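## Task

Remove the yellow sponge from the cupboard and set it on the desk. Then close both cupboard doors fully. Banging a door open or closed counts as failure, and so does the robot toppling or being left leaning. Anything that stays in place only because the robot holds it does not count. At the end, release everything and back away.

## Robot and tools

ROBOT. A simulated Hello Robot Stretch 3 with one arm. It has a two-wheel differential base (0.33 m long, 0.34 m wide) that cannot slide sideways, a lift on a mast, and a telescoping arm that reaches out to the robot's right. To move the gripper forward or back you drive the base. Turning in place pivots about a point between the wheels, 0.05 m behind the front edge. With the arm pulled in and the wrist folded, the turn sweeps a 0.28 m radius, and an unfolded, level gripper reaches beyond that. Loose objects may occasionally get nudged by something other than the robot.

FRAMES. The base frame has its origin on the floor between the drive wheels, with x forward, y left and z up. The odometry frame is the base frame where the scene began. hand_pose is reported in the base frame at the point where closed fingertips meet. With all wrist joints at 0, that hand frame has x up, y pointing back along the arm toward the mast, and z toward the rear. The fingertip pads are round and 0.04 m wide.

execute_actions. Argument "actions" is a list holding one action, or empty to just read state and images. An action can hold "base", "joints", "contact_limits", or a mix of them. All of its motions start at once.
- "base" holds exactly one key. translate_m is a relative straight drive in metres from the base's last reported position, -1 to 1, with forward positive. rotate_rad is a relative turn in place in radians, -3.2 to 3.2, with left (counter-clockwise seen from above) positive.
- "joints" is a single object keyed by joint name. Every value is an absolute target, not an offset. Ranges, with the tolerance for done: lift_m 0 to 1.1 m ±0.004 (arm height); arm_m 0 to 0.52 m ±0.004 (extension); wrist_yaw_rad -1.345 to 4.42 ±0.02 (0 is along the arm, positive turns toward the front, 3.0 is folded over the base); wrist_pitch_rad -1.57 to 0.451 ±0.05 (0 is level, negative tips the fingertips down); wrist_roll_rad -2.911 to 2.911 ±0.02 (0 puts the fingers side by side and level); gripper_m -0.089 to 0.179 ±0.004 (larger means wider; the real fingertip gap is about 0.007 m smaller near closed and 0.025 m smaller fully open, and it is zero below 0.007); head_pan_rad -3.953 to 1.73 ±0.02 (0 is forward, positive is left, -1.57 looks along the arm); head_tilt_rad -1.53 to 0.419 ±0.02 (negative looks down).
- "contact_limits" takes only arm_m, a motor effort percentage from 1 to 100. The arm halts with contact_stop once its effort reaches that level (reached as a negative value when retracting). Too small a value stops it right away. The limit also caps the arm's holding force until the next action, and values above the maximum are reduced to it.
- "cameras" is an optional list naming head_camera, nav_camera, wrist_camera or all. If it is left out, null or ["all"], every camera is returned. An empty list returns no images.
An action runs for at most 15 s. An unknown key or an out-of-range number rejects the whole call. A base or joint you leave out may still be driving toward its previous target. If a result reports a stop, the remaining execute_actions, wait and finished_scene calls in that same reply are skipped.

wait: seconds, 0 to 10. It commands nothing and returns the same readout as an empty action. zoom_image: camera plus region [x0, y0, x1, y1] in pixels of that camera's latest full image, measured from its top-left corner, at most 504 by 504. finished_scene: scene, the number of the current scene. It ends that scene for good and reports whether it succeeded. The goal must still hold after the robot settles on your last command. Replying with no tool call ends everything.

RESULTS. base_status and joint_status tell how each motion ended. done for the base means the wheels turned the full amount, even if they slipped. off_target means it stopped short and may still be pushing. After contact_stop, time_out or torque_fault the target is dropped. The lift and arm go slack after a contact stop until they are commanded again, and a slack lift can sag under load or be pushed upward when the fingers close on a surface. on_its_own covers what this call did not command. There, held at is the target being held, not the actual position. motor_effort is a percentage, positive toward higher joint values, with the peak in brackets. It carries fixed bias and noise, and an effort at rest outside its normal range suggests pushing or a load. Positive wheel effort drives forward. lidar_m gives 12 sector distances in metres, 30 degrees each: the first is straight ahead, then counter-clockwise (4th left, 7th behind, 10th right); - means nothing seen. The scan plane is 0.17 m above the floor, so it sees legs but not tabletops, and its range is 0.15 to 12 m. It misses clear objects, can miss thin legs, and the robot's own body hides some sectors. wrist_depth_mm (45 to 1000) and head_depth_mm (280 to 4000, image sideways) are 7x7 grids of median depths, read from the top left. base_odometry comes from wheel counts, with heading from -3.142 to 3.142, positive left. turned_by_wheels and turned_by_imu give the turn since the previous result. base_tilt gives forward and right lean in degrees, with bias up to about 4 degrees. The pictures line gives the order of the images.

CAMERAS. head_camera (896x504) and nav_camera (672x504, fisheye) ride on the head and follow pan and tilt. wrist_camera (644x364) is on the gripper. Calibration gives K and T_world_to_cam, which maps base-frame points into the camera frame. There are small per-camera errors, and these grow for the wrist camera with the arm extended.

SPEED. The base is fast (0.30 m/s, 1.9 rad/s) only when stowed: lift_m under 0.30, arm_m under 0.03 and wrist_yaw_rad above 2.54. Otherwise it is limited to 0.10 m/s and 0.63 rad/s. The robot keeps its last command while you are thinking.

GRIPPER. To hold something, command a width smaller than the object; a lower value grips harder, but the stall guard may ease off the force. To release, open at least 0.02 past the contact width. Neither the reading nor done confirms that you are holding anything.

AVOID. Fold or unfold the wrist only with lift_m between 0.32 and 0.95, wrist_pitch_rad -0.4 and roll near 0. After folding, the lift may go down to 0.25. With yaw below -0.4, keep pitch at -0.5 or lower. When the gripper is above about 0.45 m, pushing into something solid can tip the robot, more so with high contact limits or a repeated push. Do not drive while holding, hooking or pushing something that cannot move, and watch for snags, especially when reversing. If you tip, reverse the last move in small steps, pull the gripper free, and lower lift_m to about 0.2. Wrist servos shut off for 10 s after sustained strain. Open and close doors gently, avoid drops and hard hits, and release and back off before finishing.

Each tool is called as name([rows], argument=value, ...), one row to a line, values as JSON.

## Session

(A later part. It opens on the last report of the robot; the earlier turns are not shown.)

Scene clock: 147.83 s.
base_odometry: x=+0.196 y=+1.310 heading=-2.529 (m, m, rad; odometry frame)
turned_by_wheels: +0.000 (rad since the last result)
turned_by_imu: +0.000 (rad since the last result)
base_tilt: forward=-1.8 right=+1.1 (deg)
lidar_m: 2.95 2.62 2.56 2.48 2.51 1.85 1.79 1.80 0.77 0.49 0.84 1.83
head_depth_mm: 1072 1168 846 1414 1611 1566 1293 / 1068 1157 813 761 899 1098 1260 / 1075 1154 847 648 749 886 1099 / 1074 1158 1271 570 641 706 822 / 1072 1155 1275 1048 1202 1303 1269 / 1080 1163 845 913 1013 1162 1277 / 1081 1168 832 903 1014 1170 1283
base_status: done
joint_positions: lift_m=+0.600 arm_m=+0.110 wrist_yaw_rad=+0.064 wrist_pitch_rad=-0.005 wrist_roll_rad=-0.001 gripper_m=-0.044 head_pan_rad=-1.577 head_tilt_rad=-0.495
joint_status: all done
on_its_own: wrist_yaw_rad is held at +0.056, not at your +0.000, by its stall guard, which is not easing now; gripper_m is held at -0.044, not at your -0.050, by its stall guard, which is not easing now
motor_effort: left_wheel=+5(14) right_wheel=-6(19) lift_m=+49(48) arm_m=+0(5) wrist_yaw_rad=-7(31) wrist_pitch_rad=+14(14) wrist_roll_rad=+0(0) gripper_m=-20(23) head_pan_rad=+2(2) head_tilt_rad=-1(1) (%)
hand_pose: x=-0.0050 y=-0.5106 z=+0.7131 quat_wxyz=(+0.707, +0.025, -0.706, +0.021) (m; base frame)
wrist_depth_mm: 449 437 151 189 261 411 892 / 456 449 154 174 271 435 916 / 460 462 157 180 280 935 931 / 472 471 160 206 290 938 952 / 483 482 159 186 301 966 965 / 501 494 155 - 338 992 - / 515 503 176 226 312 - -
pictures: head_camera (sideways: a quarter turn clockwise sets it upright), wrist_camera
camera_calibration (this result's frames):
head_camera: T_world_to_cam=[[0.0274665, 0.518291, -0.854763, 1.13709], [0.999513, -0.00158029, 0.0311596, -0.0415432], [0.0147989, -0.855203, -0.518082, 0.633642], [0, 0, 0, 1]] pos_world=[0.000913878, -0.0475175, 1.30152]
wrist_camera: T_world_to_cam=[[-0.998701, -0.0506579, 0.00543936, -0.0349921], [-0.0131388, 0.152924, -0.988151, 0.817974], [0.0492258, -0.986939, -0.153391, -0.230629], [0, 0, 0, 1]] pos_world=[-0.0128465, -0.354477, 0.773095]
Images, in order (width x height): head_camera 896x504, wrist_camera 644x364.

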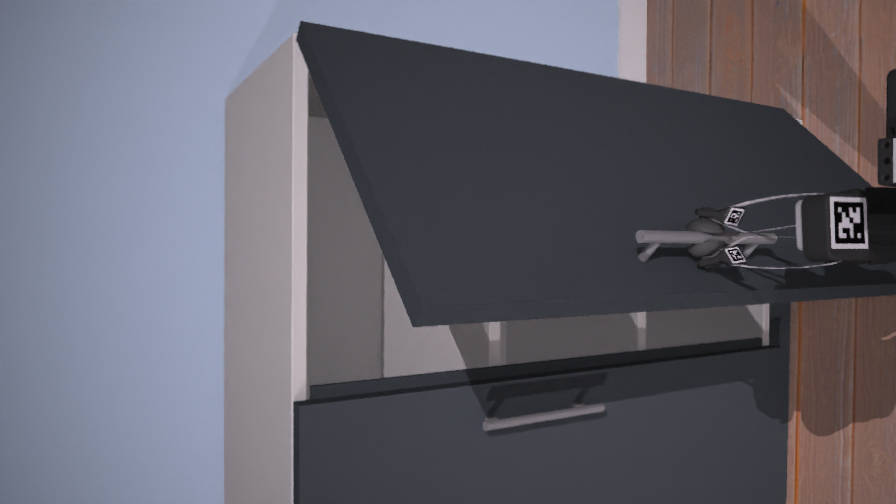

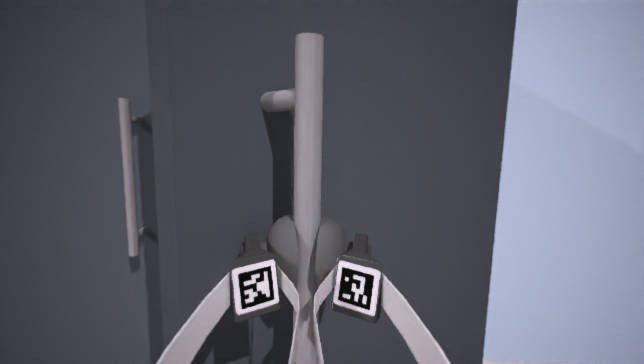

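execute_actions([
  {"joints": {"gripper_m": 0.04}},
], cameras=[])

execute_actions([
  {"joints": {"arm_m": 0.02, "wrist_yaw_rad": 0.0}},
], cameras=[])

execute_actions([
  {"joints": {"gripper_m": 0.0}, "base": {"translate_m": 0.135}},
], cameras=["wrist_camera", "head_camera"])

Scene clock: 160.50 s.
base_odometry: x=+0.196 y=+1.310 heading=-2.529 (m, m, rad; odometry frame)
turned_by_wheels: +0.000 (rad since the last result)
turned_by_imu: -0.001 (rad since the last result)
base_tilt: forward=-1.8 right=+1.1 (deg)
lidar_m: 2.95 2.62 2.56 2.47 2.52 1.86 1.79 1.80 0.78 0.50 0.84 1.83
head_depth_mm: 1068 1170 848 1412 1620 1573 1297 / 1071 1157 813 767 902 1109 1267 / 1075 1152 848 656 755 901 1099 / 1080 1156 1273 576 651 717 840 / 1075 1163 1275 570 1201 1213 1264 / 1079 1157 847 914 1014 1163 1272 / 1078 1158 832 897 1015 1161 1281
base_status: not commanded
joint_positions: lift_m=+0.600 arm_m=+0.110 wrist_yaw_rad=+0.054 wrist_pitch_rad=-0.002 wrist_roll_rad=-0.001 gripper_m=+0.040 head_pan_rad=-1.577 head_tilt_rad=-0.495
joint_status: all done
on_its_own: wrist_yaw_rad is held at +0.056, not at your +0.000, by its stall guard, which is not easing now
motor_effort: left_wheel=+2(5) right_wheel=+0(6) lift_m=+48(49) arm_m=+0(0) wrist_yaw_rad=+1(7) wrist_pitch_rad=+12(14) wrist_roll_rad=+0(0) gripper_m=+0(80) head_pan_rad=+2(2) head_tilt_rad=-1(1) (%)
hand_pose: x=-0.0076 y=-0.5108 z=+0.7137 quat_wxyz=(+0.708, +0.020, -0.706, +0.018) (m; base frame)
wrist_depth_mm: 437 148 159 201 273 428 901 / 451 446 161 206 285 913 930 / 462 433 164 212 293 930 929 / 473 435 168 216 304 932 952 / 482 441 165 214 318 972 978 / 494 485 - 220 375 - 997 / 506 500 180 232 323 - -
pictures: none
No camera images: the call's "cameras" was empty. Leave "cameras" out to get every camera's image.

Scene clock: 162.40 s.
base_odometry: x=+0.196 y=+1.310 heading=-2.529 (m, m, rad; odometry frame)
turned_by_wheels: +0.000 (rad since the last result)
turned_by_imu: +0.000 (rad since the last result)
base_tilt: forward=-1.8 right=+1.1 (deg)
lidar_m: 2.95 2.62 2.56 2.47 2.52 1.85 1.79 1.81 0.77 0.49 0.84 1.83
head_depth_mm: 1071 1171 849 1413 1621 1568 1294 / 1073 1154 813 757 893 1097 1259 / 1074 1158 849 641 740 872 1078 / 1074 1156 1276 560 629 707 860 / 1079 1158 1276 1052 1206 1343 1265 / 1080 1156 847 912 1012 1168 1274 / 1081 1162 830 899 1018 1168 1283
base_status: not commanded
joint_positions: lift_m=+0.600 arm_m=+0.020 wrist_yaw_rad=+0.001 wrist_pitch_rad=-0.001 wrist_roll_rad=-0.001 gripper_m=+0.040 head_pan_rad=-1.577 head_tilt_rad=-0.495
joint_status: all done
motor_effort: left_wheel=+3(4) right_wheel=-2(4) lift_m=+49(49) arm_m=-2(5) wrist_yaw_rad=-2(10) wrist_pitch_rad=+12(13) wrist_roll_rad=+0(0) gripper_m=+1(1) head_pan_rad=+3(2) head_tilt_rad=-2(0) (%)
hand_pose: x=-0.0211 y=-0.4214 z=+0.7140 quat_wxyz=(+0.708, +0.001, -0.706, +0.000) (m; base frame)
wrist_depth_mm: 502 509 223 295 434 - - / 517 525 227 301 443 - - / 522 538 234 309 463 - - / 537 550 239 318 484 - - / 548 553 241 312 511 - - / 569 575 - 316 - - - / 580 577 260 343 509 - -
pictures: none
No camera images: the call's "cameras" was empty. Leave "cameras" out to get every camera's image.

Scene clock: 164.87 s.
base_odometry: x=+0.086 y=+1.233 heading=-2.529 (m, m, rad; odometry frame)
turned_by_wheels: +0.000 (rad since the last result)
turned_by_imu: +0.000 (rad since the last result)
base_tilt: forward=-1.8 right=+1.1 (deg)
lidar_m: 2.82 2.49 2.55 2.47 2.57 1.99 1.93 1.80 0.57 0.50 0.84 1.83
head_depth_mm: 1072 1155 847 652 806 1053 1265 / 1070 1159 1269 552 634 731 1012 / 1064 1159 1272 1155 1245 1300 842 / 1075 1154 929 1098 1244 1383 1267 / 1078 1157 828 897 1013 1161 1266 / 1078 1163 829 900 1011 1166 1277 / 1079 1160 834 900 1015 1171 1283
base_status: done
joint_positions: lift_m=+0.600 arm_m=+0.020 wrist_yaw_rad=+0.001 wrist_pitch_rad=-0.001 wrist_roll_rad=-0.001 gripper_m=+0.000 head_pan_rad=-1.577 head_tilt_rad=-0.495
joint_status: all done
motor_effort: left_wheel=+2(10) right_wheel=-1(5) lift_m=+49(48) arm_m=-2(2) wrist_yaw_rad=-1(1) wrist_pitch_rad=+12(13) wrist_roll_rad=+0(0) gripper_m=-1(79) head_pan_rad=+2(3) head_tilt_rad=-1(0) (%)
hand_pose: x=-0.0211 y=-0.4214 z=+0.7140 quat_wxyz=(+0.708, +0.001, -0.706, +0.000) (m; base frame)
wrist_depth_mm: 504 517 522 797 239 412 - / 518 526 531 - 234 442 - / 525 534 549 986 241 466 - / 538 550 558 - 250 507 - / 555 562 576 - 258 551 - / 564 574 578 - 266 607 - / 576 586 597 - 261 - -
pictures: head_camera (sideways: a quarter turn clockwise sets it upright), wrist_camera
camera_calibration (this result's frames):
head_camera: T_world_to_cam=[[0.0274667, 0.518291, -0.854763, 1.13709], [0.999513, -0.00158065, 0.0311596, -0.0415432], [0.0147986, -0.855203, -0.518082, 0.633642], [0, 0, 0, 1]] pos_world=[0.000913861, -0.0475175, 1.30152]
wrist_camera: T_world_to_cam=[[-0.99991, 0.0123052, 0.00539437, -0.020036], [-0.00348573, 0.150161, -0.988655, 0.80437], [-0.0129756, -0.988585, -0.150104, -0.146072], [0, 0, 0, 1]] pos_world=[-0.0191257, -0.264943, 0.773427]
Images, in order (width x height): head_camera 896x504, wrist_camera 644x364.

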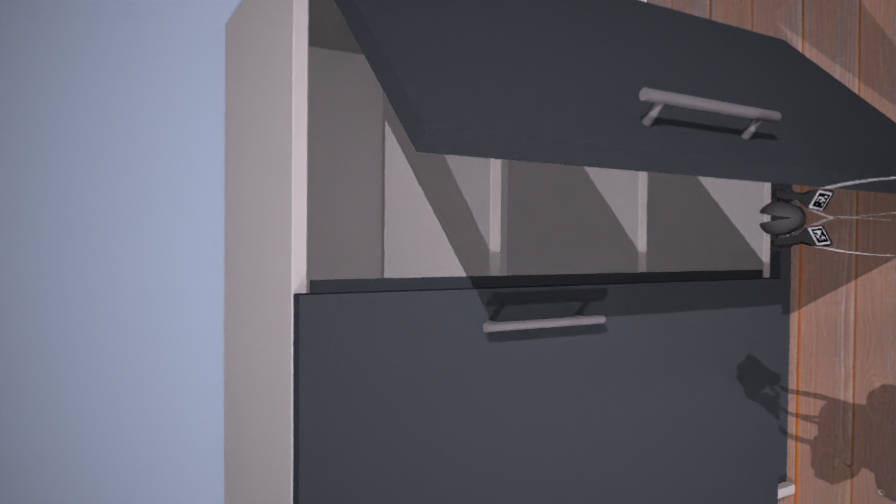

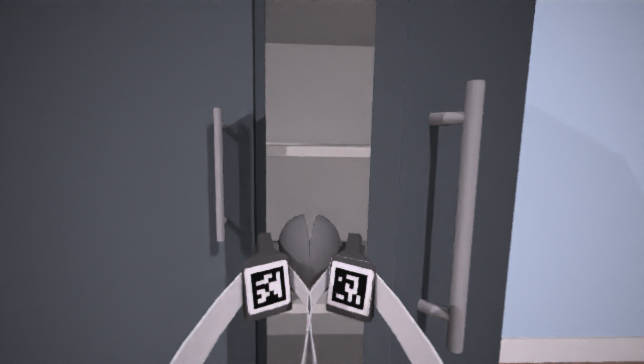

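execute_actions([
  {"joints": {"arm_m": 0.17}, "contact_limits": {"arm_m": 12}},
], cameras=[])

execute_actions([
  {"base": {"translate_m": -0.29}},
], cameras=["wrist_camera", "head_camera", "nav_camera"])

Scene clock: 180.67 s.
base_odometry: x=+0.086 y=+1.233 heading=-2.529 (m, m, rad; odometry frame)
turned_by_wheels: +0.000 (rad since the last result)
turned_by_imu: -0.001 (rad since the last result)
base_tilt: forward=-1.8 right=+1.1 (deg)
lidar_m: 2.82 2.49 2.56 2.48 2.57 1.99 1.92 1.80 0.57 0.49 0.84 1.83
head_depth_mm: 1066 1155 849 653 807 1049 1262 / 1070 1158 1265 551 635 735 940 / 1071 1154 1274 1156 1242 736 - / 1073 1162 930 1099 1238 1396 1267 / 1077 1155 829 895 1011 1158 1279 / 1082 1156 829 898 1012 1168 1277 / 1078 1163 831 900 1017 1169 1279
base_status: not commanded
joint_positions: lift_m=+0.600 arm_m=+0.170 wrist_yaw_rad=+0.001 wrist_pitch_rad=-0.001 wrist_roll_rad=-0.001 gripper_m=+0.000 head_pan_rad=-1.577 head_tilt_rad=-0.495
joint_status: all done
motor_effort: left_wheel=+2(2) right_wheel=-1(1) lift_m=+48(49) arm_m=+3(4) wrist_yaw_rad=-1(2) wrist_pitch_rad=+12(12) wrist_roll_rad=+0(0) gripper_m=-2(1) head_pan_rad=+2(2) head_tilt_rad=-1(2) (%)
contact_limits: arm_m 12 (drawing in: default 17, maximum 29; extending or still: default 25, maximum 40)
hand_pose: x=-0.0212 y=-0.5709 z=+0.7141 quat_wxyz=(+0.708, +0.001, -0.706, +0.000) (m; base frame)
wrist_depth_mm: 366 371 380 810 791 86 79 / 375 379 389 822 837 87 80 / 382 387 397 845 872 88 178 / 393 395 407 881 896 89 925 / 405 410 413 901 901 91 975 / 413 419 417 - 739 92 989 / 420 423 464 531 546 93 -
pictures: none
No camera images: the call's "cameras" was empty. Leave "cameras" out to get every camera's image.

Scene clock: 184.70 s.
base_odometry: x=+0.323 y=+1.400 heading=-2.529 (m, m, rad; odometry frame)
turned_by_wheels: +0.000 (rad since the last result)
turned_by_imu: -0.001 (rad since the last result)
base_tilt: forward=-1.8 right=+1.1 (deg)
lidar_m: 3.07 2.76 2.56 2.47 2.30 1.70 1.64 1.71 1.32 0.38 0.89 1.82
head_depth_mm: 1071 1169 1294 1437 1611 1560 1293 / 1069 1163 1288 1415 1597 1562 1367 / 1069 1156 897 921 766 534 - / 1073 1153 1265 1158 1288 1420 1265 / 1075 1160 1276 1154 1289 1425 1290 / 1073 1156 1281 1159 1292 1423 1298 / 1081 1162 1277 1048 1057 1172 1284
base_status: done
joint_positions: lift_m=+0.600 arm_m=+0.170 wrist_yaw_rad=+0.002 wrist_pitch_rad=-0.001 wrist_roll_rad=-0.001 gripper_m=+0.000 head_pan_rad=-1.577 head_tilt_rad=-0.495
joint_status: not commanded
motor_effort: left_wheel=+2(5) right_wheel=-1(22) lift_m=+48(49) arm_m=+2(2) wrist_yaw_rad=-2(15) wrist_pitch_rad=+12(11) wrist_roll_rad=+0(0) gripper_m=-1(3) head_pan_rad=+3(2) head_tilt_rad=-1(1) (%)
hand_pose: x=-0.0210 y=-0.5709 z=+0.7141 quat_wxyz=(+0.708, +0.001, -0.706, +0.000) (m; base frame)
wrist_depth_mm: 782 790 797 733 142 65 49 / 806 828 805 822 140 65 48 / 802 816 838 732 138 64 48 / 833 870 860 705 135 64 48 / 853 868 882 777 134 63 47 / 656 712 746 - 114 63 47 / 500 531 531 507 122 63 47
pictures: head_camera (sideways: a quarter turn clockwise sets it upright), nav_camera (sideways: a quarter turn counterclockwise sets it upright), wrist_camera
camera_calibration (this result's frames):
head_camera: T_world_to_cam=[[0.027467, 0.518332, -0.854738, 1.13706], [0.999513, -0.00158227, 0.0311598, -0.0415435], [0.0147987, -0.855178, -0.518123, 0.633696], [0, 0, 0, 1]] pos_world=[0.000913856, -0.0475175, 1.30152]
nav_camera: T_world_to_cam=[[-0.00442781, -0.481135, 0.876635, -1.10121], [-0.999963, -0.00432663, -0.00742536, 0.0662385], [0.00736547, -0.876636, -0.481098, 0.582936], [0, 0, 0, 1]] pos_world=[0.0570665, -0.0185219, 1.2463]
wrist_camera: T_world_to_cam=[[-0.999916, 0.0118204, 0.00532001, -0.0182958], [-0.00348978, 0.149781, -0.988713, 0.826747], [-0.0124838, -0.988649, -0.149727, -0.294153], [0, 0, 0, 1]] pos_world=[-0.0190813, -0.414429, 0.773471]
Images, in order (width x height): head_camera 896x504, nav_camera 672x504, wrist_camera 644x364.

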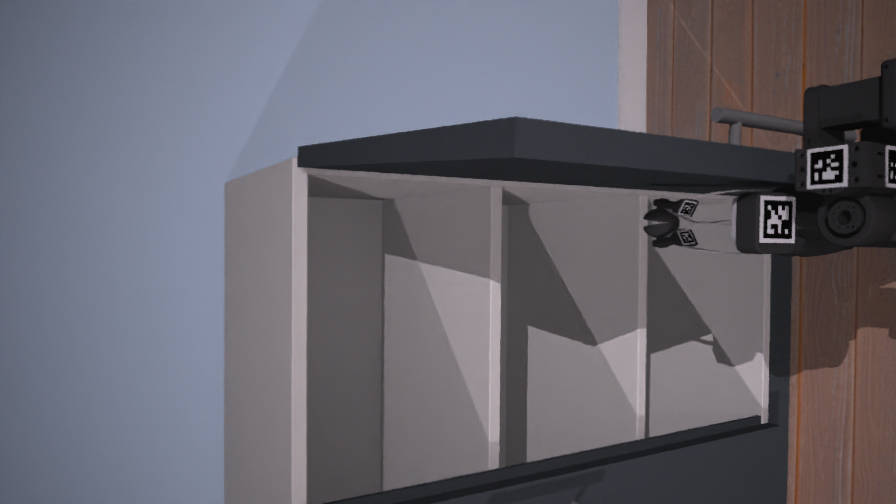

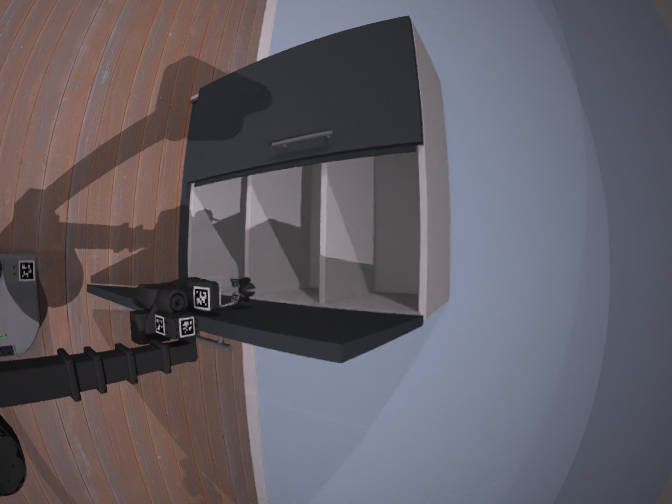

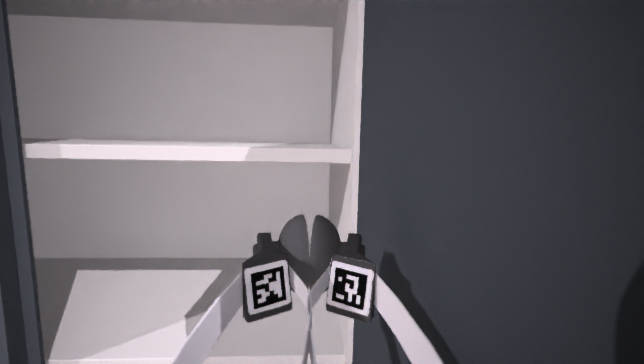

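execute_actions([
  {"base": {"translate_m": 0.429}, "joints": {"arm_m": 0.30, "gripper_m": 0.08}},
], cameras=["wrist_camera"])

Scene clock: 208.87 s.
base_odometry: x=-0.028 y=+1.153 heading=-2.529 (m, m, rad; odometry frame)
turned_by_wheels: +0.000 (rad since the last result)
turned_by_imu: -0.049 (rad since the last result)
base_tilt: forward=-1.8 right=+1.1 (deg)
lidar_m: 2.69 2.38 2.58 2.49 2.56 2.17 2.06 0.58 0.64 0.79 0.82 1.72
head_depth_mm: 1067 1142 1240 1149 1259 1342 1294 / 1066 1149 1270 1154 1285 1415 - / 1064 1142 1263 1095 1286 1415 - / 1060 1138 806 875 989 1131 1259 / 1057 1140 806 871 983 1127 1264 / 1054 1141 805 867 979 1124 1267 / 1050 1128 798 867 974 1119 1260
base_status: done
joint_positions: lift_m=+0.600 arm_m=+0.206 wrist_yaw_rad=+0.000 wrist_pitch_rad=+0.002 wrist_roll_rad=-0.001 gripper_m=+0.080 head_pan_rad=-1.576 head_tilt_rad=-0.498
joint_status: arm_m contact_stop (moved +0.036 of +0.130); the others done
on_its_own: arm_m is slack since a contact_stop, until your next command for it (your +0.300 is given up)
motor_effort: left_wheel=+0(48) right_wheel=+0(42) lift_m=+40(49) arm_m=+0(25) wrist_yaw_rad=+0(4) wrist_pitch_rad=+11(12) wrist_roll_rad=+0(0) gripper_m=+1(81) head_pan_rad=+2(2) head_tilt_rad=+0(1) (%)
hand_pose: x=-0.0214 y=-0.6069 z=+0.7151 quat_wxyz=(+0.708, +0.000, -0.706, +0.000) (m; base frame)
wrist_depth_mm: 310 318 328 359 790 657 488 / 315 325 334 366 809 697 489 / 322 330 338 425 828 661 490 / 330 337 346 400 837 662 468 / 336 345 350 847 855 688 487 / 343 350 364 642 - 656 488 / 348 363 371 488 542 546 486
pictures: wrist_camera
camera_calibration (this result's frames):
wrist_camera: T_world_to_cam=[[-0.999893, 0.0135834, 0.00549491, -0.0173787], [-0.00343759, 0.147083, -0.989118, 0.831748], [-0.0142438, -0.989031, -0.147021, -0.331759], [0, 0, 0, 1]] pos_world=[-0.0192431, -0.45022, 0.774018]
Images, in order (width x height): wrist_camera 644x364.

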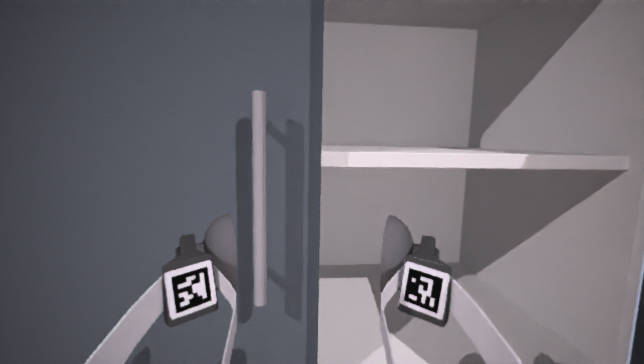

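execute_actions([
  {"base": {"rotate_rad": 0.05}, "joints": {"arm_m": 0.2}},
], cameras=["wrist_camera", "nav_camera", "head_camera"])

Scene clock: 214.93 s.
base_odometry: x=-0.028 y=+1.153 heading=-2.479 (m, m, rad; odometry frame)
turned_by_wheels: +0.050 (rad since the last result)
turned_by_imu: +0.049 (rad since the last result)
base_tilt: forward=-1.8 right=+1.1 (deg)
lidar_m: 2.69 2.38 2.58 2.49 2.58 2.13 2.06 0.58 0.68 0.79 0.83 1.81
head_depth_mm: 1052 1138 1253 1094 1284 1370 1273 / 1058 1144 1252 1092 1288 1372 - / 1059 1140 840 997 1201 1382 - / 1060 1144 811 873 989 1110 1260 / 1065 1139 810 875 995 1142 1262 / 1064 1136 811 880 996 1143 1265 / 1064 1150 813 882 995 1441 1282
base_status: done
joint_positions: lift_m=+0.600 arm_m=+0.200 wrist_yaw_rad=+0.000 wrist_pitch_rad=+0.002 wrist_roll_rad=-0.001 gripper_m=+0.080 head_pan_rad=-1.576 head_tilt_rad=-0.498
joint_status: all done
motor_effort: left_wheel=-3(9) right_wheel=+4(8) lift_m=+40(40) arm_m=-2(1) wrist_yaw_rad=-1(0) wrist_pitch_rad=+11(11) wrist_roll_rad=+0(0) gripper_m=+0(1) head_pan_rad=+2(2) head_tilt_rad=+0(0) (%)
hand_pose: x=-0.0214 y=-0.6015 z=+0.7151 quat_wxyz=(+0.708, +0.000, -0.706, +0.000) (m; base frame)
wrist_depth_mm: 325 329 331 339 781 709 549 / 331 334 340 344 803 794 541 / 337 343 346 355 821 751 545 / 345 351 357 360 835 734 521 / 354 356 362 367 847 783 539 / 362 363 375 372 - 707 537 / 365 373 382 386 539 549 517
pictures: head_camera (sideways: a quarter turn clockwise sets it upright), nav_camera (sideways: a quarter turn counterclockwise sets it upright), wrist_camera
camera_calibration (this result's frames):
head_camera: T_world_to_cam=[[0.0272814, 0.520409, -0.853481, 1.13542], [0.999513, -0.00127771, 0.0311702, -0.041557], [0.0151308, -0.853916, -0.520191, 0.636384], [0, 0, 0, 1]] pos_world=[0.000931926, -0.0475184, 1.3014]
nav_camera: T_world_to_cam=[[-0.00425671, -0.483256, 0.875469, -1.09969], [-0.999961, -0.00468877, -0.0074502, 0.0662708], [0.00770523, -0.875466, -0.483218, 0.585692], [0, 0, 0, 1]] pos_world=[0.0570743, -0.018368, 1.24625]
wrist_camera: T_world_to_cam=[[-0.999893, 0.0135803, 0.00549477, -0.0174528], [-0.00343791, 0.147083, -0.989118, 0.830956], [-0.0142408, -0.989031, -0.14702, -0.326433], [0, 0, 0, 1]] pos_world=[-0.0192428, -0.444835, 0.774018]
Images, in order (width x height): head_camera 896x504, nav_camera 672x504, wrist_camera 644x364.

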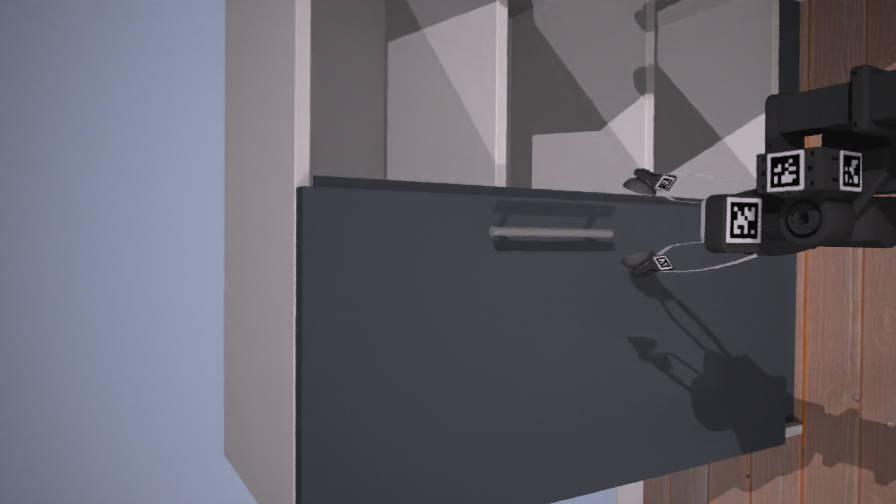

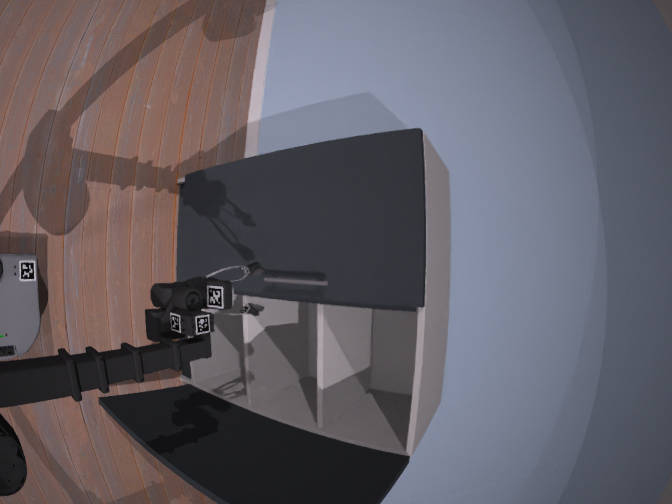

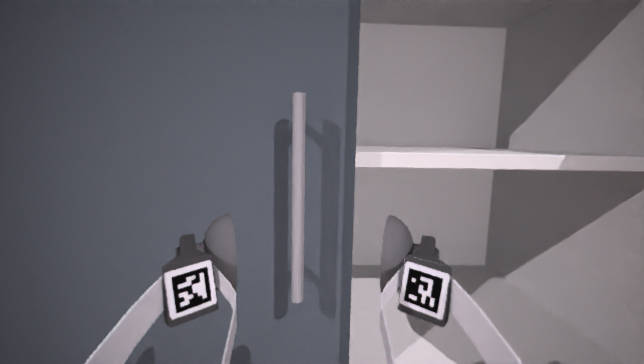

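execute_actions([
  {"base": {"translate_m": 0.009}, "joints": {"arm_m": 0.375}, "contact_limits": {"arm_m": 12}},
], cameras=["wrist_camera"])

Scene clock: 227.70 s.
base_odometry: x=-0.035 y=+1.147 heading=-2.479 (m, m, rad; odometry frame)
turned_by_wheels: +0.000 (rad since the last result)
turned_by_imu: -0.001 (rad since the last result)
base_tilt: forward=-1.8 right=+1.1 (deg)
lidar_m: 2.68 2.37 2.58 2.49 2.59 2.13 2.07 0.59 0.69 0.79 0.82 1.81
head_depth_mm: 1055 1137 1251 1094 1283 1374 1279 / 1056 1143 1255 1092 1289 1369 - / 1059 1144 839 917 1286 1302 1295 / 1060 1143 809 875 970 1163 1258 / 1065 1141 808 877 989 1142 1258 / 1064 1142 812 879 996 1143 1264 / 1067 1150 815 881 999 1430 1294
base_status: done
joint_positions: lift_m=+0.600 arm_m=+0.375 wrist_yaw_rad=+0.000 wrist_pitch_rad=+0.002 wrist_roll_rad=-0.001 gripper_m=+0.080 head_pan_rad=-1.576 head_tilt_rad=-0.498
joint_status: all done
motor_effort: left_wheel=-4(7) right_wheel=+4(11) lift_m=+41(40) arm_m=+2(3) wrist_yaw_rad=-1(0) wrist_pitch_rad=+10(11) wrist_roll_rad=+0(0) gripper_m=+0(1) head_pan_rad=+2(2) head_tilt_rad=+1(0) (%)
contact_limits: arm_m 12 (drawing in: default 17, maximum 29; extending or still: default 25, maximum 40)
hand_pose: x=-0.0214 y=-0.7760 z=+0.7151 quat_wxyz=(+0.708, +0.000, -0.706, +0.000) (m; base frame)
wrist_depth_mm: 163 165 167 170 197 625 554 / 166 169 171 173 201 628 561 / 170 172 174 176 205 643 549 / 173 176 178 179 231 253 278 / 177 180 181 184 664 665 551 / 182 183 188 188 - 694 551 / 185 188 190 193 494 552 517
pictures: wrist_camera
camera_calibration (this result's frames):
wrist_camera: T_world_to_cam=[[-0.999893, 0.0135807, 0.00549482, -0.0150828], [-0.0034379, 0.147083, -0.989118, 0.856622], [-0.0142411, -0.989031, -0.14702, -0.499019], [0, 0, 0, 1]] pos_world=[-0.0192428, -0.619335, 0.774018]
Images, in order (width x height): wrist_camera 644x364.

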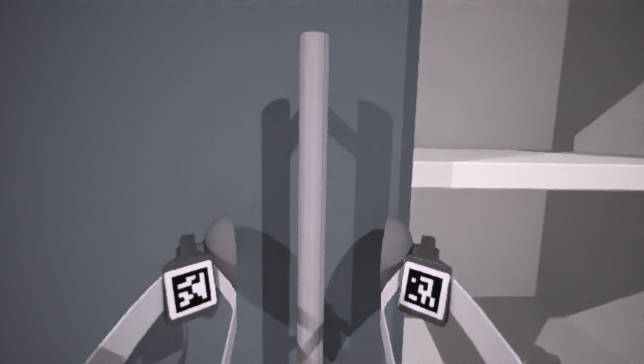

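execute_actions([
  {"joints": {"gripper_m": -0.05}},
], cameras=[])

execute_actions([
  {"joints": {"arm_m": 0.325}, "base": {"translate_m": 0.004}},
], cameras=[])

execute_actions([
  {"joints": {"arm_m": 0.244}, "base": {"translate_m": 0.034}},
], cameras=[])

execute_actions([
  {"joints": {"arm_m": 0.159}, "base": {"translate_m": 0.056}},
], cameras=[])

execute_actions([
  {"joints": {"arm_m": 0.09}, "base": {"translate_m": 0.07}},
], cameras=["wrist_camera", "head_camera"])

Scene clock: 240.63 s.
base_odometry: x=-0.035 y=+1.147 heading=-2.479 (m, m, rad; odometry frame)
turned_by_wheels: +0.000 (rad since the last result)
turned_by_imu: +0.000 (rad since the last result)
base_tilt: forward=-1.8 right=+1.0 (deg)
lidar_m: 2.67 2.37 2.57 2.49 2.59 2.13 2.07 0.59 0.69 0.79 0.83 1.80
head_depth_mm: 1054 1138 1249 1099 1281 1374 1273 / 1057 1142 1255 1094 1289 1375 - / 1059 1143 839 920 1287 1292 1282 / 1063 1146 811 873 969 1161 1258 / 1069 1152 811 876 991 1140 1267 / 1065 1148 812 883 998 1143 1266 / 1065 1152 815 881 1003 1434 1290
base_status: not commanded
joint_positions: lift_m=+0.600 arm_m=+0.374 wrist_yaw_rad=+0.007 wrist_pitch_rad=-0.001 wrist_roll_rad=-0.001 gripper_m=-0.049 head_pan_rad=-1.576 head_tilt_rad=-0.498
joint_status: all done
motor_effort: left_wheel=-1(4) right_wheel=+3(4) lift_m=+40(40) arm_m=+7(8) wrist_yaw_rad=-6(7) wrist_pitch_rad=+12(12) wrist_roll_rad=+0(1) gripper_m=-28(100) head_pan_rad=+3(2) head_tilt_rad=-1(0) (%)
hand_pose: x=-0.0196 y=-0.7753 z=+0.7144 quat_wxyz=(+0.708, +0.003, -0.706, +0.002) (m; base frame)
wrist_depth_mm: 166 168 170 170 197 613 560 / 170 171 173 174 202 630 557 / 173 174 176 178 208 639 553 / 177 179 181 182 211 243 266 / 180 182 183 184 662 675 560 / 184 186 - 190 681 698 561 / 189 191 192 194 227 549 527
pictures: none
No camera images: the call's "cameras" was empty. Leave "cameras" out to get every camera's image.

Scene clock: 242.10 s.
base_odometry: x=-0.038 y=+1.145 heading=-2.479 (m, m, rad; odometry frame)
turned_by_wheels: +0.000 (rad since the last result)
turned_by_imu: +0.000 (rad since the last result)
base_tilt: forward=-1.8 right=+1.1 (deg)
lidar_m: 2.68 2.37 2.57 2.49 2.59 2.14 2.06 0.59 0.70 0.74 0.80 1.81
head_depth_mm: 1056 1139 1254 1094 1289 1366 1275 / 1058 1135 1248 1096 1286 1373 1276 / 1059 1140 798 851 1162 - 1261 / 1063 1139 768 820 915 1088 1231 / 1061 1143 782 837 947 1094 1241 / 1066 1143 791 853 969 1122 1254 / 1065 1149 802 871 998 1471 1292
base_status: done
joint_positions: lift_m=+0.600 arm_m=+0.325 wrist_yaw_rad=+0.007 wrist_pitch_rad=+0.000 wrist_roll_rad=-0.001 gripper_m=-0.046 head_pan_rad=-1.576 head_tilt_rad=-0.498
joint_status: all done
motor_effort: left_wheel=+2(14) right_wheel=-4(18) lift_m=+40(40) arm_m=-3(9) wrist_yaw_rad=-7(11) wrist_pitch_rad=+11(14) wrist_roll_rad=+0(0) gripper_m=-21(29) head_pan_rad=+2(2) head_tilt_rad=-1(0) (%)
hand_pose: x=-0.0196 y=-0.7265 z=+0.7147 quat_wxyz=(+0.708, +0.003, -0.706, +0.002) (m; base frame)
wrist_depth_mm: 179 175 171 166 167 660 568 / 184 180 176 168 191 672 557 / 189 184 179 174 195 691 558 / 193 188 183 177 200 718 290 / 197 192 187 146 205 720 550 / 201 197 193 148 657 731 565 / 207 203 196 190 489 544 525
pictures: none
No camera images: the call's "cameras" was empty. Leave "cameras" out to get every camera's image.

Scene clock: 243.90 s.
base_odometry: x=-0.065 y=+1.124 heading=-2.479 (m, m, rad; odometry frame)
turned_by_wheels: +0.000 (rad since the last result)
turned_by_imu: +0.000 (rad since the last result)
base_tilt: forward=-1.8 right=+1.2 (deg)
lidar_m: 2.64 2.33 2.57 2.49 2.59 2.17 2.10 0.62 0.75 0.65 0.77 1.81
head_depth_mm: 1052 1139 1248 1094 1291 1381 1278 / 1056 1142 1255 1092 1283 1419 - / 1056 1139 837 711 816 1036 - / 1059 1137 803 738 825 968 1166 / 1066 1141 742 775 884 1021 1206 / 1068 1139 763 817 936 1097 1266 / 1068 1167 792 860 1055 1520 1291
base_status: done
joint_positions: lift_m=+0.600 arm_m=+0.244 wrist_yaw_rad=-0.003 wrist_pitch_rad=+0.000 wrist_roll_rad=-0.001 gripper_m=-0.046 head_pan_rad=-1.576 head_tilt_rad=-0.498
joint_status: all done
motor_effort: left_wheel=-3(16) right_wheel=+4(22) lift_m=+40(40) arm_m=-2(4) wrist_yaw_rad=+2(23) wrist_pitch_rad=+12(12) wrist_roll_rad=+0(0) gripper_m=-19(21) head_pan_rad=+3(1) head_tilt_rad=+0(0) (%)
hand_pose: x=-0.0222 y=-0.6455 z=+0.7145 quat_wxyz=(+0.708, -0.001, -0.706, -0.002) (m; base frame)
wrist_depth_mm: 219 201 183 167 160 730 589 / 224 206 188 168 163 763 584 / 231 211 192 171 168 777 598 / 236 218 197 174 172 769 545 / 244 223 203 149 175 817 586 / 251 227 212 151 195 745 585 / 262 236 209 188 184 545 541
pictures: none
No camera images: the call's "cameras" was empty. Leave "cameras" out to get every camera's image.

Scene clock: 245.73 s.
base_odometry: x=-0.109 y=+1.090 heading=-2.479 (m, m, rad; odometry frame)
turned_by_wheels: +0.000 (rad since the last result)
turned_by_imu: +0.000 (rad since the last result)
base_tilt: forward=-1.7 right=+1.1 (deg)
lidar_m: 2.59 2.28 2.56 2.49 2.58 2.23 2.16 0.67 0.84 0.56 0.77 1.81
head_depth_mm: 1056 1139 1248 1097 1285 1376 1279 / 1055 1143 1245 995 1246 1379 1326 / 1057 1142 917 607 681 783 - / 1061 1143 837 661 744 856 1067 / 1067 1138 804 726 828 974 1178 / 1066 1153 759 801 932 1115 1265 / 1064 1170 840 1401 1644 1569 1291
base_status: done
joint_positions: lift_m=+0.600 arm_m=+0.159 wrist_yaw_rad=-0.007 wrist_pitch_rad=-0.002 wrist_roll_rad=-0.001 gripper_m=-0.046 head_pan_rad=-1.576 head_tilt_rad=-0.498
joint_status: all done
motor_effort: left_wheel=-4(18) right_wheel=+5(25) lift_m=+40(40) arm_m=-2(2) wrist_yaw_rad=+5(28) wrist_pitch_rad=+12(12) wrist_roll_rad=+0(1) gripper_m=-20(22) head_pan_rad=+2(1) head_tilt_rad=+0(0) (%)
hand_pose: x=-0.0233 y=-0.5604 z=+0.7142 quat_wxyz=(+0.708, -0.002, -0.706, -0.004) (m; base frame)
wrist_depth_mm: 330 254 207 170 152 719 649 / 341 261 211 168 155 846 654 / 354 267 216 172 158 790 627 / 371 277 221 176 163 845 613 / 387 286 232 152 168 877 650 / 401 294 250 153 167 741 649 / 918 310 235 186 178 554 554
pictures: none
No camera images: the call's "cameras" was empty. Leave "cameras" out to get every camera's image.

Scene clock: 247.43 s.
base_odometry: x=-0.164 y=+1.047 heading=-2.480 (m, m, rad; odometry frame)
turned_by_wheels: +0.000 (rad since the last result)
turned_by_imu: +0.000 (rad since the last result)
base_tilt: forward=-1.8 right=+1.1 (deg)
lidar_m: 2.52 2.22 2.54 2.48 2.59 2.31 2.23 0.73 0.95 0.48 0.82 1.80
head_depth_mm: 1055 1144 1252 1093 1286 1368 1289 / 1056 1142 1252 975 609 1332 1280 / 1059 1145 1258 547 597 668 775 / 1063 1138 917 612 691 800 957 / 1066 1145 804 714 826 974 1199 / 1066 1165 796 855 1571 1515 1297 / 1064 1161 1295 1444 1633 1572 1297
base_status: done
joint_positions: lift_m=+0.600 arm_m=+0.090 wrist_yaw_rad=-0.010 wrist_pitch_rad=-0.003 wrist_roll_rad=-0.001 gripper_m=-0.046 head_pan_rad=-1.576 head_tilt_rad=-0.498
joint_status: all done
motor_effort: left_wheel=-4(10) right_wheel=+5(16) lift_m=+40(40) arm_m=-2(3) wrist_yaw_rad=+7(13) wrist_pitch_rad=+13(13) wrist_roll_rad=+0(0) gripper_m=-20(20) head_pan_rad=+2(3) head_tilt_rad=+0(0) (%)
hand_pose: x=-0.0240 y=-0.4914 z=+0.7139 quat_wxyz=(+0.708, -0.002, -0.706, -0.005) (m; base frame)
wrist_depth_mm: 872 375 246 178 146 151 691 / 882 392 253 173 148 154 744 / 890 409 258 176 150 159 704 / 919 426 267 180 153 547 698 / 954 441 281 165 159 871 732 / 952 467 318 - 157 691 695 / 984 495 276 191 171 614 660
pictures: head_camera (sideways: a quarter turn clockwise sets it upright), wrist_camera
camera_calibration (this result's frames):
head_camera: T_world_to_cam=[[0.0272816, 0.520409, -0.853481, 1.13542], [0.999513, -0.00127807, 0.0311702, -0.041557], [0.0151305, -0.853916, -0.520191, 0.636384], [0, 0, 0, 1]] pos_world=[0.000931909, -0.0475184, 1.3014]
wrist_camera: T_world_to_cam=[[-0.999707, 0.0235617, 0.00551465, -0.0166103], [-0.00187944, 0.151603, -0.98844, 0.815375], [-0.0241253, -0.988161, -0.151514, -0.214346], [0, 0, 0, 1]] pos_world=[-0.0202441, -0.33503, 0.773565]
Images, in order (width x height): head_camera 896x504, wrist_camera 644x364.

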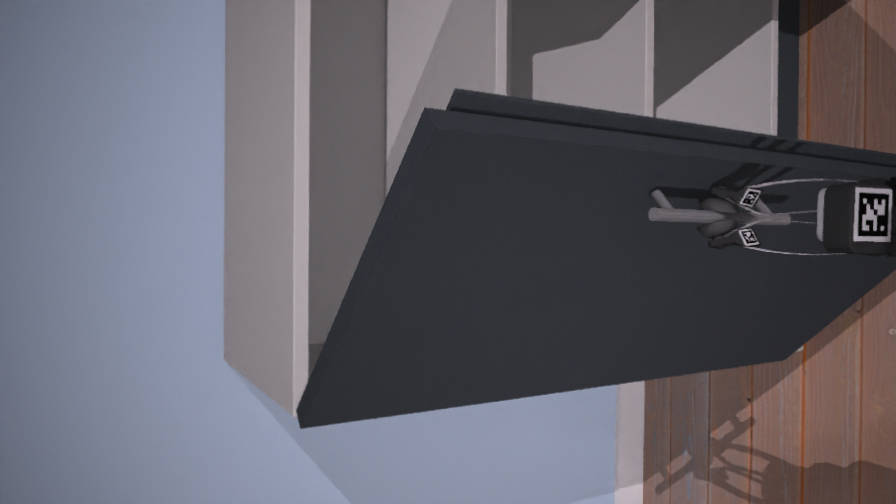

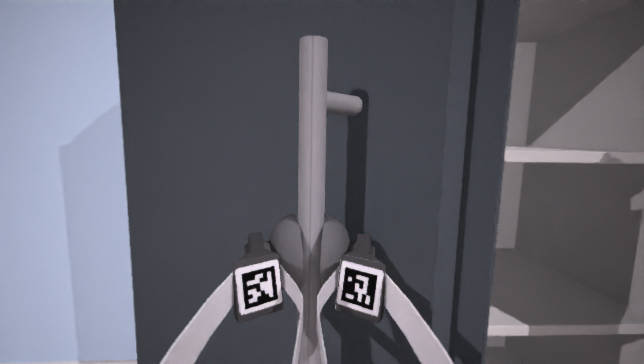

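execute_actions([
  {"joints": {"gripper_m": 0.04}},
], cameras=[])

execute_actions([
  {"joints": {"arm_m": 0.0, "wrist_yaw_rad": 0.0}},
], cameras=[])

execute_actions([
  {"joints": {"gripper_m": 0.0}, "base": {"translate_m": -0.15}},
], cameras=["wrist_camera", "head_camera"])

Scene clock: 255.63 s.
base_odometry: x=-0.164 y=+1.047 heading=-2.480 (m, m, rad; odometry frame)
turned_by_wheels: +0.000 (rad since the last result)
turned_by_imu: +0.000 (rad since the last result)
base_tilt: forward=-1.8 right=+1.1 (deg)
lidar_m: 2.52 2.22 2.54 2.48 2.59 2.31 2.23 0.73 0.95 0.48 0.82 1.80
head_depth_mm: 1056 1136 1251 1096 1284 1373 1282 / 1058 1143 1258 534 604 1298 1280 / 1062 1144 1251 552 605 667 784 / 1059 1142 922 620 701 800 957 / 1062 1138 803 719 831 985 1203 / 1069 1168 795 859 1570 1516 1300 / 1064 1172 1283 1440 1636 1563 1291
base_status: not commanded
joint_positions: lift_m=+0.600 arm_m=+0.090 wrist_yaw_rad=+0.003 wrist_pitch_rad=-0.002 wrist_roll_rad=-0.001 gripper_m=+0.040 head_pan_rad=-1.576 head_tilt_rad=-0.498
joint_status: all done
motor_effort: left_wheel=-2(4) right_wheel=+2(5) lift_m=+40(40) arm_m=-1(2) wrist_yaw_rad=-2(7) wrist_pitch_rad=+13(13) wrist_roll_rad=+0(0) gripper_m=+2(81) head_pan_rad=+1(2) head_tilt_rad=+0(1) (%)
hand_pose: x=-0.0208 y=-0.4913 z=+0.7141 quat_wxyz=(+0.708, +0.002, -0.706, +0.000) (m; base frame)
wrist_depth_mm: 878 398 260 193 155 151 716 / 908 411 269 183 157 155 735 / 914 428 275 188 159 160 709 / 921 448 283 191 161 165 703 / 939 467 309 218 163 168 748 / 986 983 - 223 160 660 704 / - - 306 200 175 579 666
pictures: none
No camera images: the call's "cameras" was empty. Leave "cameras" out to get every camera's image.

Scene clock: 257.53 s.
base_odometry: x=-0.164 y=+1.047 heading=-2.480 (m, m, rad; odometry frame)
turned_by_wheels: +0.000 (rad since the last result)
turned_by_imu: +0.000 (rad since the last result)
base_tilt: forward=-1.8 right=+1.1 (deg)
lidar_m: 2.52 2.21 2.54 2.49 2.58 2.30 2.23 0.73 0.95 0.48 0.82 1.80
head_depth_mm: 1057 1141 1245 1093 1279 1379 1282 / 1058 1143 1244 534 606 1304 1284 / 1057 1137 1257 553 608 675 812 / 1062 1146 918 622 700 805 961 / 1065 1140 806 720 831 985 1204 / 1065 1171 797 859 1569 1521 1293 / 1069 1165 1290 1446 1627 1566 1294
base_status: not commanded
joint_positions: lift_m=+0.600 arm_m=+0.000 wrist_yaw_rad=+0.001 wrist_pitch_rad=-0.001 wrist_roll_rad=-0.001 gripper_m=+0.040 head_pan_rad=-1.576 head_tilt_rad=-0.498
joint_status: all done
motor_effort: left_wheel=-2(2) right_wheel=+2(2) lift_m=+40(41) arm_m=-2(3) wrist_yaw_rad=-1(0) wrist_pitch_rad=+12(13) wrist_roll_rad=+0(0) gripper_m=+2(1) head_pan_rad=+2(2) head_tilt_rad=-1(0) (%)
hand_pose: x=-0.0211 y=-0.4014 z=+0.7143 quat_wxyz=(+0.708, +0.001, -0.706, +0.000) (m; base frame)
wrist_depth_mm: 967 966 369 276 234 770 703 / 982 981 380 279 242 - 730 / - - 390 275 248 - 715 / - - 400 280 253 - 709 / - - 437 309 257 - 743 / - - - 294 684 741 709 / - - 433 299 270 - 731
pictures: none
No camera images: the call's "cameras" was empty. Leave "cameras" out to get every camera's image.

Scene clock: 260.13 s.
base_odometry: x=-0.046 y=+1.139 heading=-2.480 (m, m, rad; odometry frame)
turned_by_wheels: +0.000 (rad since the last result)
turned_by_imu: -0.001 (rad since the last result)
base_tilt: forward=-1.8 right=+1.1 (deg)
lidar_m: 2.67 2.36 2.57 2.49 2.59 2.15 2.08 0.60 0.71 0.48 0.60 1.80
head_depth_mm: 1049 1141 1248 1097 1287 1376 1270 / 1058 1140 1257 1095 1287 1368 1280 / 1059 1143 1253 1094 1284 1376 1285 / 1060 1143 1250 1092 1241 1339 1199 / 1065 1144 1259 532 590 683 836 / 1063 1142 922 604 715 883 1177 / 1065 1154 807 741 927 1482 1291
base_status: done
joint_positions: lift_m=+0.600 arm_m=+0.000 wrist_yaw_rad=+0.001 wrist_pitch_rad=-0.001 wrist_roll_rad=-0.001 gripper_m=+0.000 head_pan_rad=-1.576 head_tilt_rad=-0.498
joint_status: all done
motor_effort: left_wheel=-1(8) right_wheel=+3(4) lift_m=+40(40) arm_m=-1(2) wrist_yaw_rad=-1(1) wrist_pitch_rad=+12(12) wrist_roll_rad=+1(0) gripper_m=-2(79) head_pan_rad=+2(2) head_tilt_rad=+1(1) (%)
hand_pose: x=-0.0211 y=-0.4014 z=+0.7143 quat_wxyz=(+0.708, +0.001, -0.706, +0.000) (m; base frame)
wrist_depth_mm: 956 270 234 799 804 734 571 / 973 266 236 - 995 840 575 / 975 252 243 997 - 770 565 / - 261 246 - - 825 573 / - 275 250 - - 815 562 / - 298 247 - 747 723 557 / - 322 266 - - 837 557
pictures: head_camera (sideways: a quarter turn clockwise sets it upright), wrist_camera
camera_calibration (this result's frames):
head_camera: T_world_to_cam=[[0.0272812, 0.520409, -0.853481, 1.13542], [0.999513, -0.00127735, 0.0311702, -0.041557], [0.0151311, -0.853916, -0.520191, 0.636384], [0, 0, 0, 1]] pos_world=[0.000931943, -0.0475184, 1.3014]
wrist_camera: T_world_to_cam=[[-0.999909, 0.0123518, 0.00549723, -0.0203503], [-0.00358068, 0.150142, -0.988658, 0.801641], [-0.0130371, -0.988587, -0.150084, -0.126275], [0, 0, 0, 1]] pos_world=[-0.0191243, -0.244942, 0.773709]
Images, in order (width x height): head_camera 896x504, wrist_camera 644x364.

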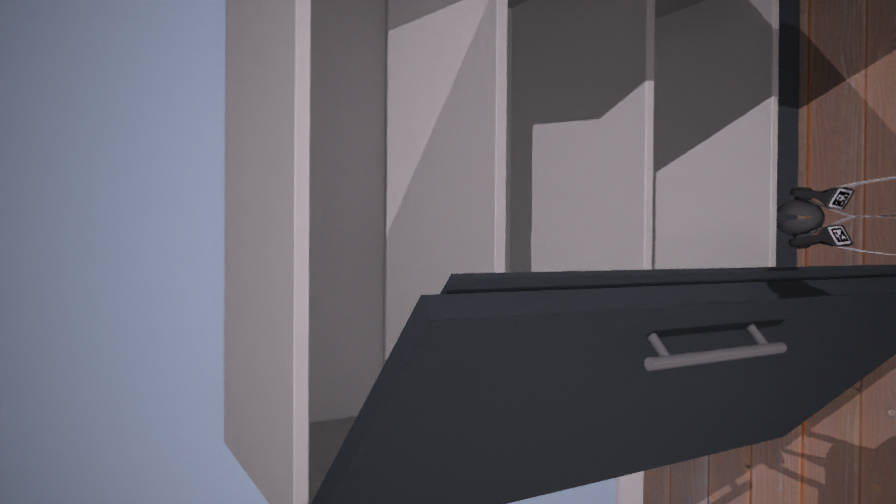

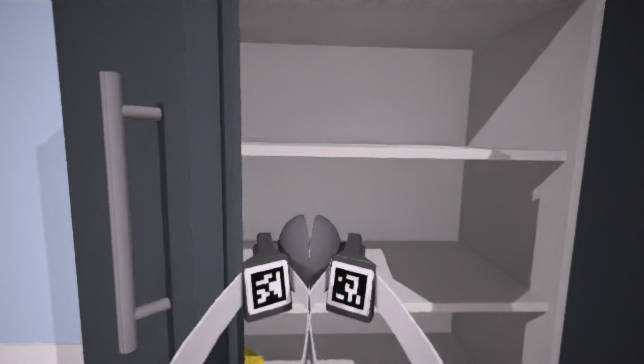

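execute_actions([
  {"joints": {"arm_m": 0.15, "head_tilt_rad": -0.75}, "contact_limits": {"arm_m": 12}},
], cameras=[])

execute_actions([
  {"base": {"translate_m": 0.305}},
], cameras=["wrist_camera", "head_camera", "nav_camera"])

Scene clock: 270.67 s.
base_odometry: x=-0.046 y=+1.139 heading=-2.480 (m, m, rad; odometry frame)
turned_by_wheels: +0.000 (rad since the last result)
turned_by_imu: -0.001 (rad since the last result)
base_tilt: forward=-1.8 right=+1.1 (deg)
lidar_m: 2.66 2.36 2.57 2.49 2.60 2.16 2.08 0.60 0.71 0.48 0.60 1.81
head_depth_mm: 846 1189 1045 1264 1445 1330 1157 / 846 1196 1050 1266 1453 - - / 846 1195 1046 1307 1449 - 1158 / 849 1190 1012 1261 835 1096 1159 / 844 1194 526 637 793 1177 1157 / 846 1153 614 789 1111 1334 1163 / 853 624 762 1088 1576 1335 1163
base_status: not commanded
joint_positions: lift_m=+0.600 arm_m=+0.150 wrist_yaw_rad=+0.001 wrist_pitch_rad=-0.001 wrist_roll_rad=-0.001 gripper_m=+0.000 head_pan_rad=-1.576 head_tilt_rad=-0.741
joint_status: all done
motor_effort: left_wheel=-2(2) right_wheel=+3(3) lift_m=+41(40) arm_m=+3(2) wrist_yaw_rad=-1(1) wrist_pitch_rad=+12(12) wrist_roll_rad=+0(1) gripper_m=-1(1) head_pan_rad=+2(2) head_tilt_rad=-3(14) (%)
contact_limits: arm_m 12 (drawing in: default 17, maximum 29; extending or still: default 25, maximum 40)
hand_pose: x=-0.0212 y=-0.5509 z=+0.7144 quat_wxyz=(+0.708, +0.001, -0.706, +0.000) (m; base frame)
wrist_depth_mm: 91 698 808 804 798 736 568 / 92 716 819 838 827 836 564 / 93 444 843 879 872 775 571 / 94 99 867 872 905 776 541 / 96 102 888 891 916 823 557 / 97 101 753 - 743 730 562 / 98 104 538 537 543 551 523
pictures: none
No camera images: the call's "cameras" was empty. Leave "cameras" out to get every camera's image.

Scene clock: 274.83 s.
base_odometry: x=-0.287 y=+0.951 heading=-2.480 (m, m, rad; odometry frame)
turned_by_wheels: +0.000 (rad since the last result)
turned_by_imu: +0.000 (rad since the last result)
base_tilt: forward=-1.8 right=+1.1 (deg)
lidar_m: 2.36 2.08 2.55 2.48 2.59 2.47 2.38 0.87 1.18 0.35 1.32 1.82
head_depth_mm: 843 1190 1045 1299 1460 1335 1158 / 843 1193 1046 1303 1449 - - / 843 1198 1047 1301 1451 - 1155 / 844 1155 1005 1207 584 807 1136 / 1094 1221 1387 1683 1496 1342 1166 / 1097 1254 1458 1739 1562 1332 1157 / 1094 1254 1453 1737 1563 1334 1162
base_status: done
joint_positions: lift_m=+0.600 arm_m=+0.150 wrist_yaw_rad=-0.002 wrist_pitch_rad=-0.001 wrist_roll_rad=-0.001 gripper_m=+0.000 head_pan_rad=-1.576 head_tilt_rad=-0.741
joint_status: not commanded
motor_effort: left_wheel=-2(6) right_wheel=+3(25) lift_m=+40(40) arm_m=+3(3) wrist_yaw_rad=+1(17) wrist_pitch_rad=+12(12) wrist_roll_rad=+0(1) gripper_m=+0(2) head_pan_rad=+2(2) head_tilt_rad=-3(3) (%)
hand_pose: x=-0.0220 y=-0.5509 z=+0.7144 quat_wxyz=(+0.708, +0.000, -0.706, -0.001) (m; base frame)
wrist_depth_mm: - 94 261 799 806 775 772 / - 93 260 825 865 868 867 / - 93 259 861 876 889 861 / - 93 260 879 894 893 870 / - 94 236 908 921 951 920 / - 94 172 - 739 740 750 / - 94 357 537 541 552 553
pictures: head_camera (sideways: a quarter turn clockwise sets it upright), nav_camera (sideways: a quarter turn counterclockwise sets it upright), wrist_camera
camera_calibration (this result's frames):
head_camera: T_world_to_cam=[[0.0283388, 0.710751, -0.702873, 0.939092], [0.999471, -0.00891249, 0.0312848, -0.041696], [0.0159713, -0.703387, -0.710627, 0.884111], [0, 0, 0, 1]] pos_world=[0.000940761, -0.0459602, 1.28964]
nav_camera: T_world_to_cam=[[-0.00534979, -0.679996, 0.733197, -0.914205], [-0.99995, -0.00259447, -0.00970238, 0.0692001], [0.00849983, -0.733212, -0.679947, 0.841622], [0, 0, 0, 1]] pos_world=[0.0571521, -0.0043888, 1.24322]
wrist_camera: T_world_to_cam=[[-0.999861, 0.0157419, 0.00553044, -0.0175272], [-0.00311041, 0.149794, -0.988712, 0.824036], [-0.0163926, -0.988592, -0.149724, -0.274413], [0, 0, 0, 1]] pos_world=[-0.01946, -0.394442, 0.773745]
Images, in order (width x height): head_camera 896x504, nav_camera 672x504, wrist_camera 644x364.

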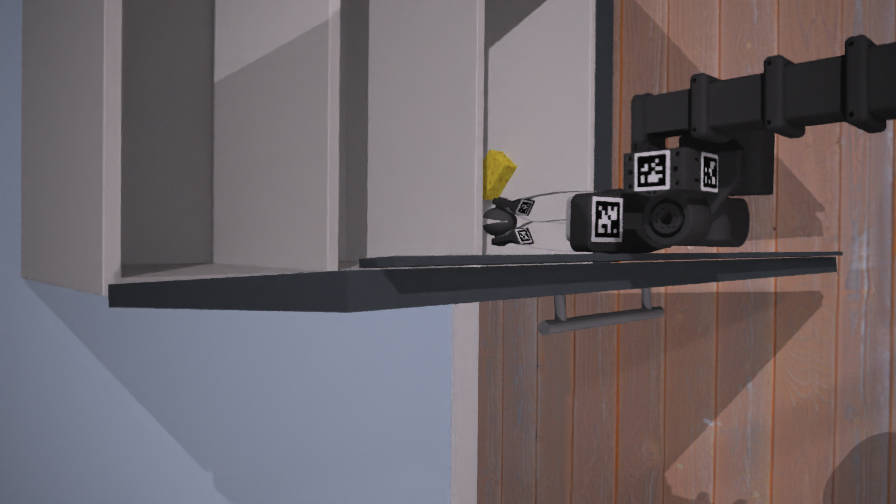

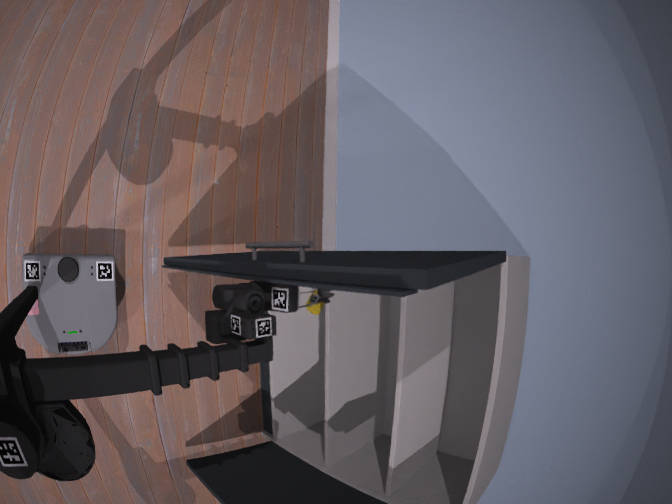

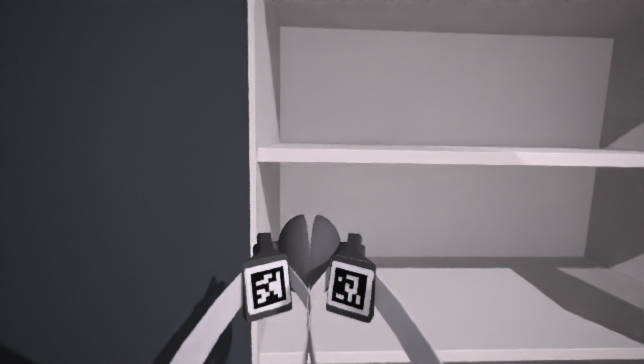

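zoom_image(camera="head_camera", region=[440, 110, 620, 230])

Region (440, 110, 620, 230) of head_camera's 896x504 image, scaled by 2.800, with more detail than that image has.

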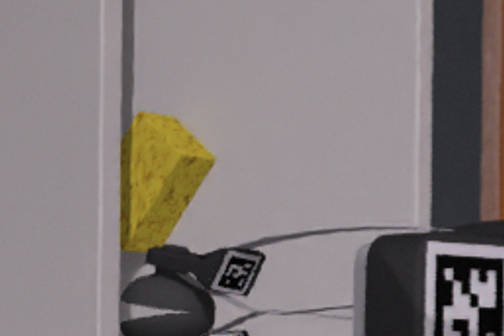

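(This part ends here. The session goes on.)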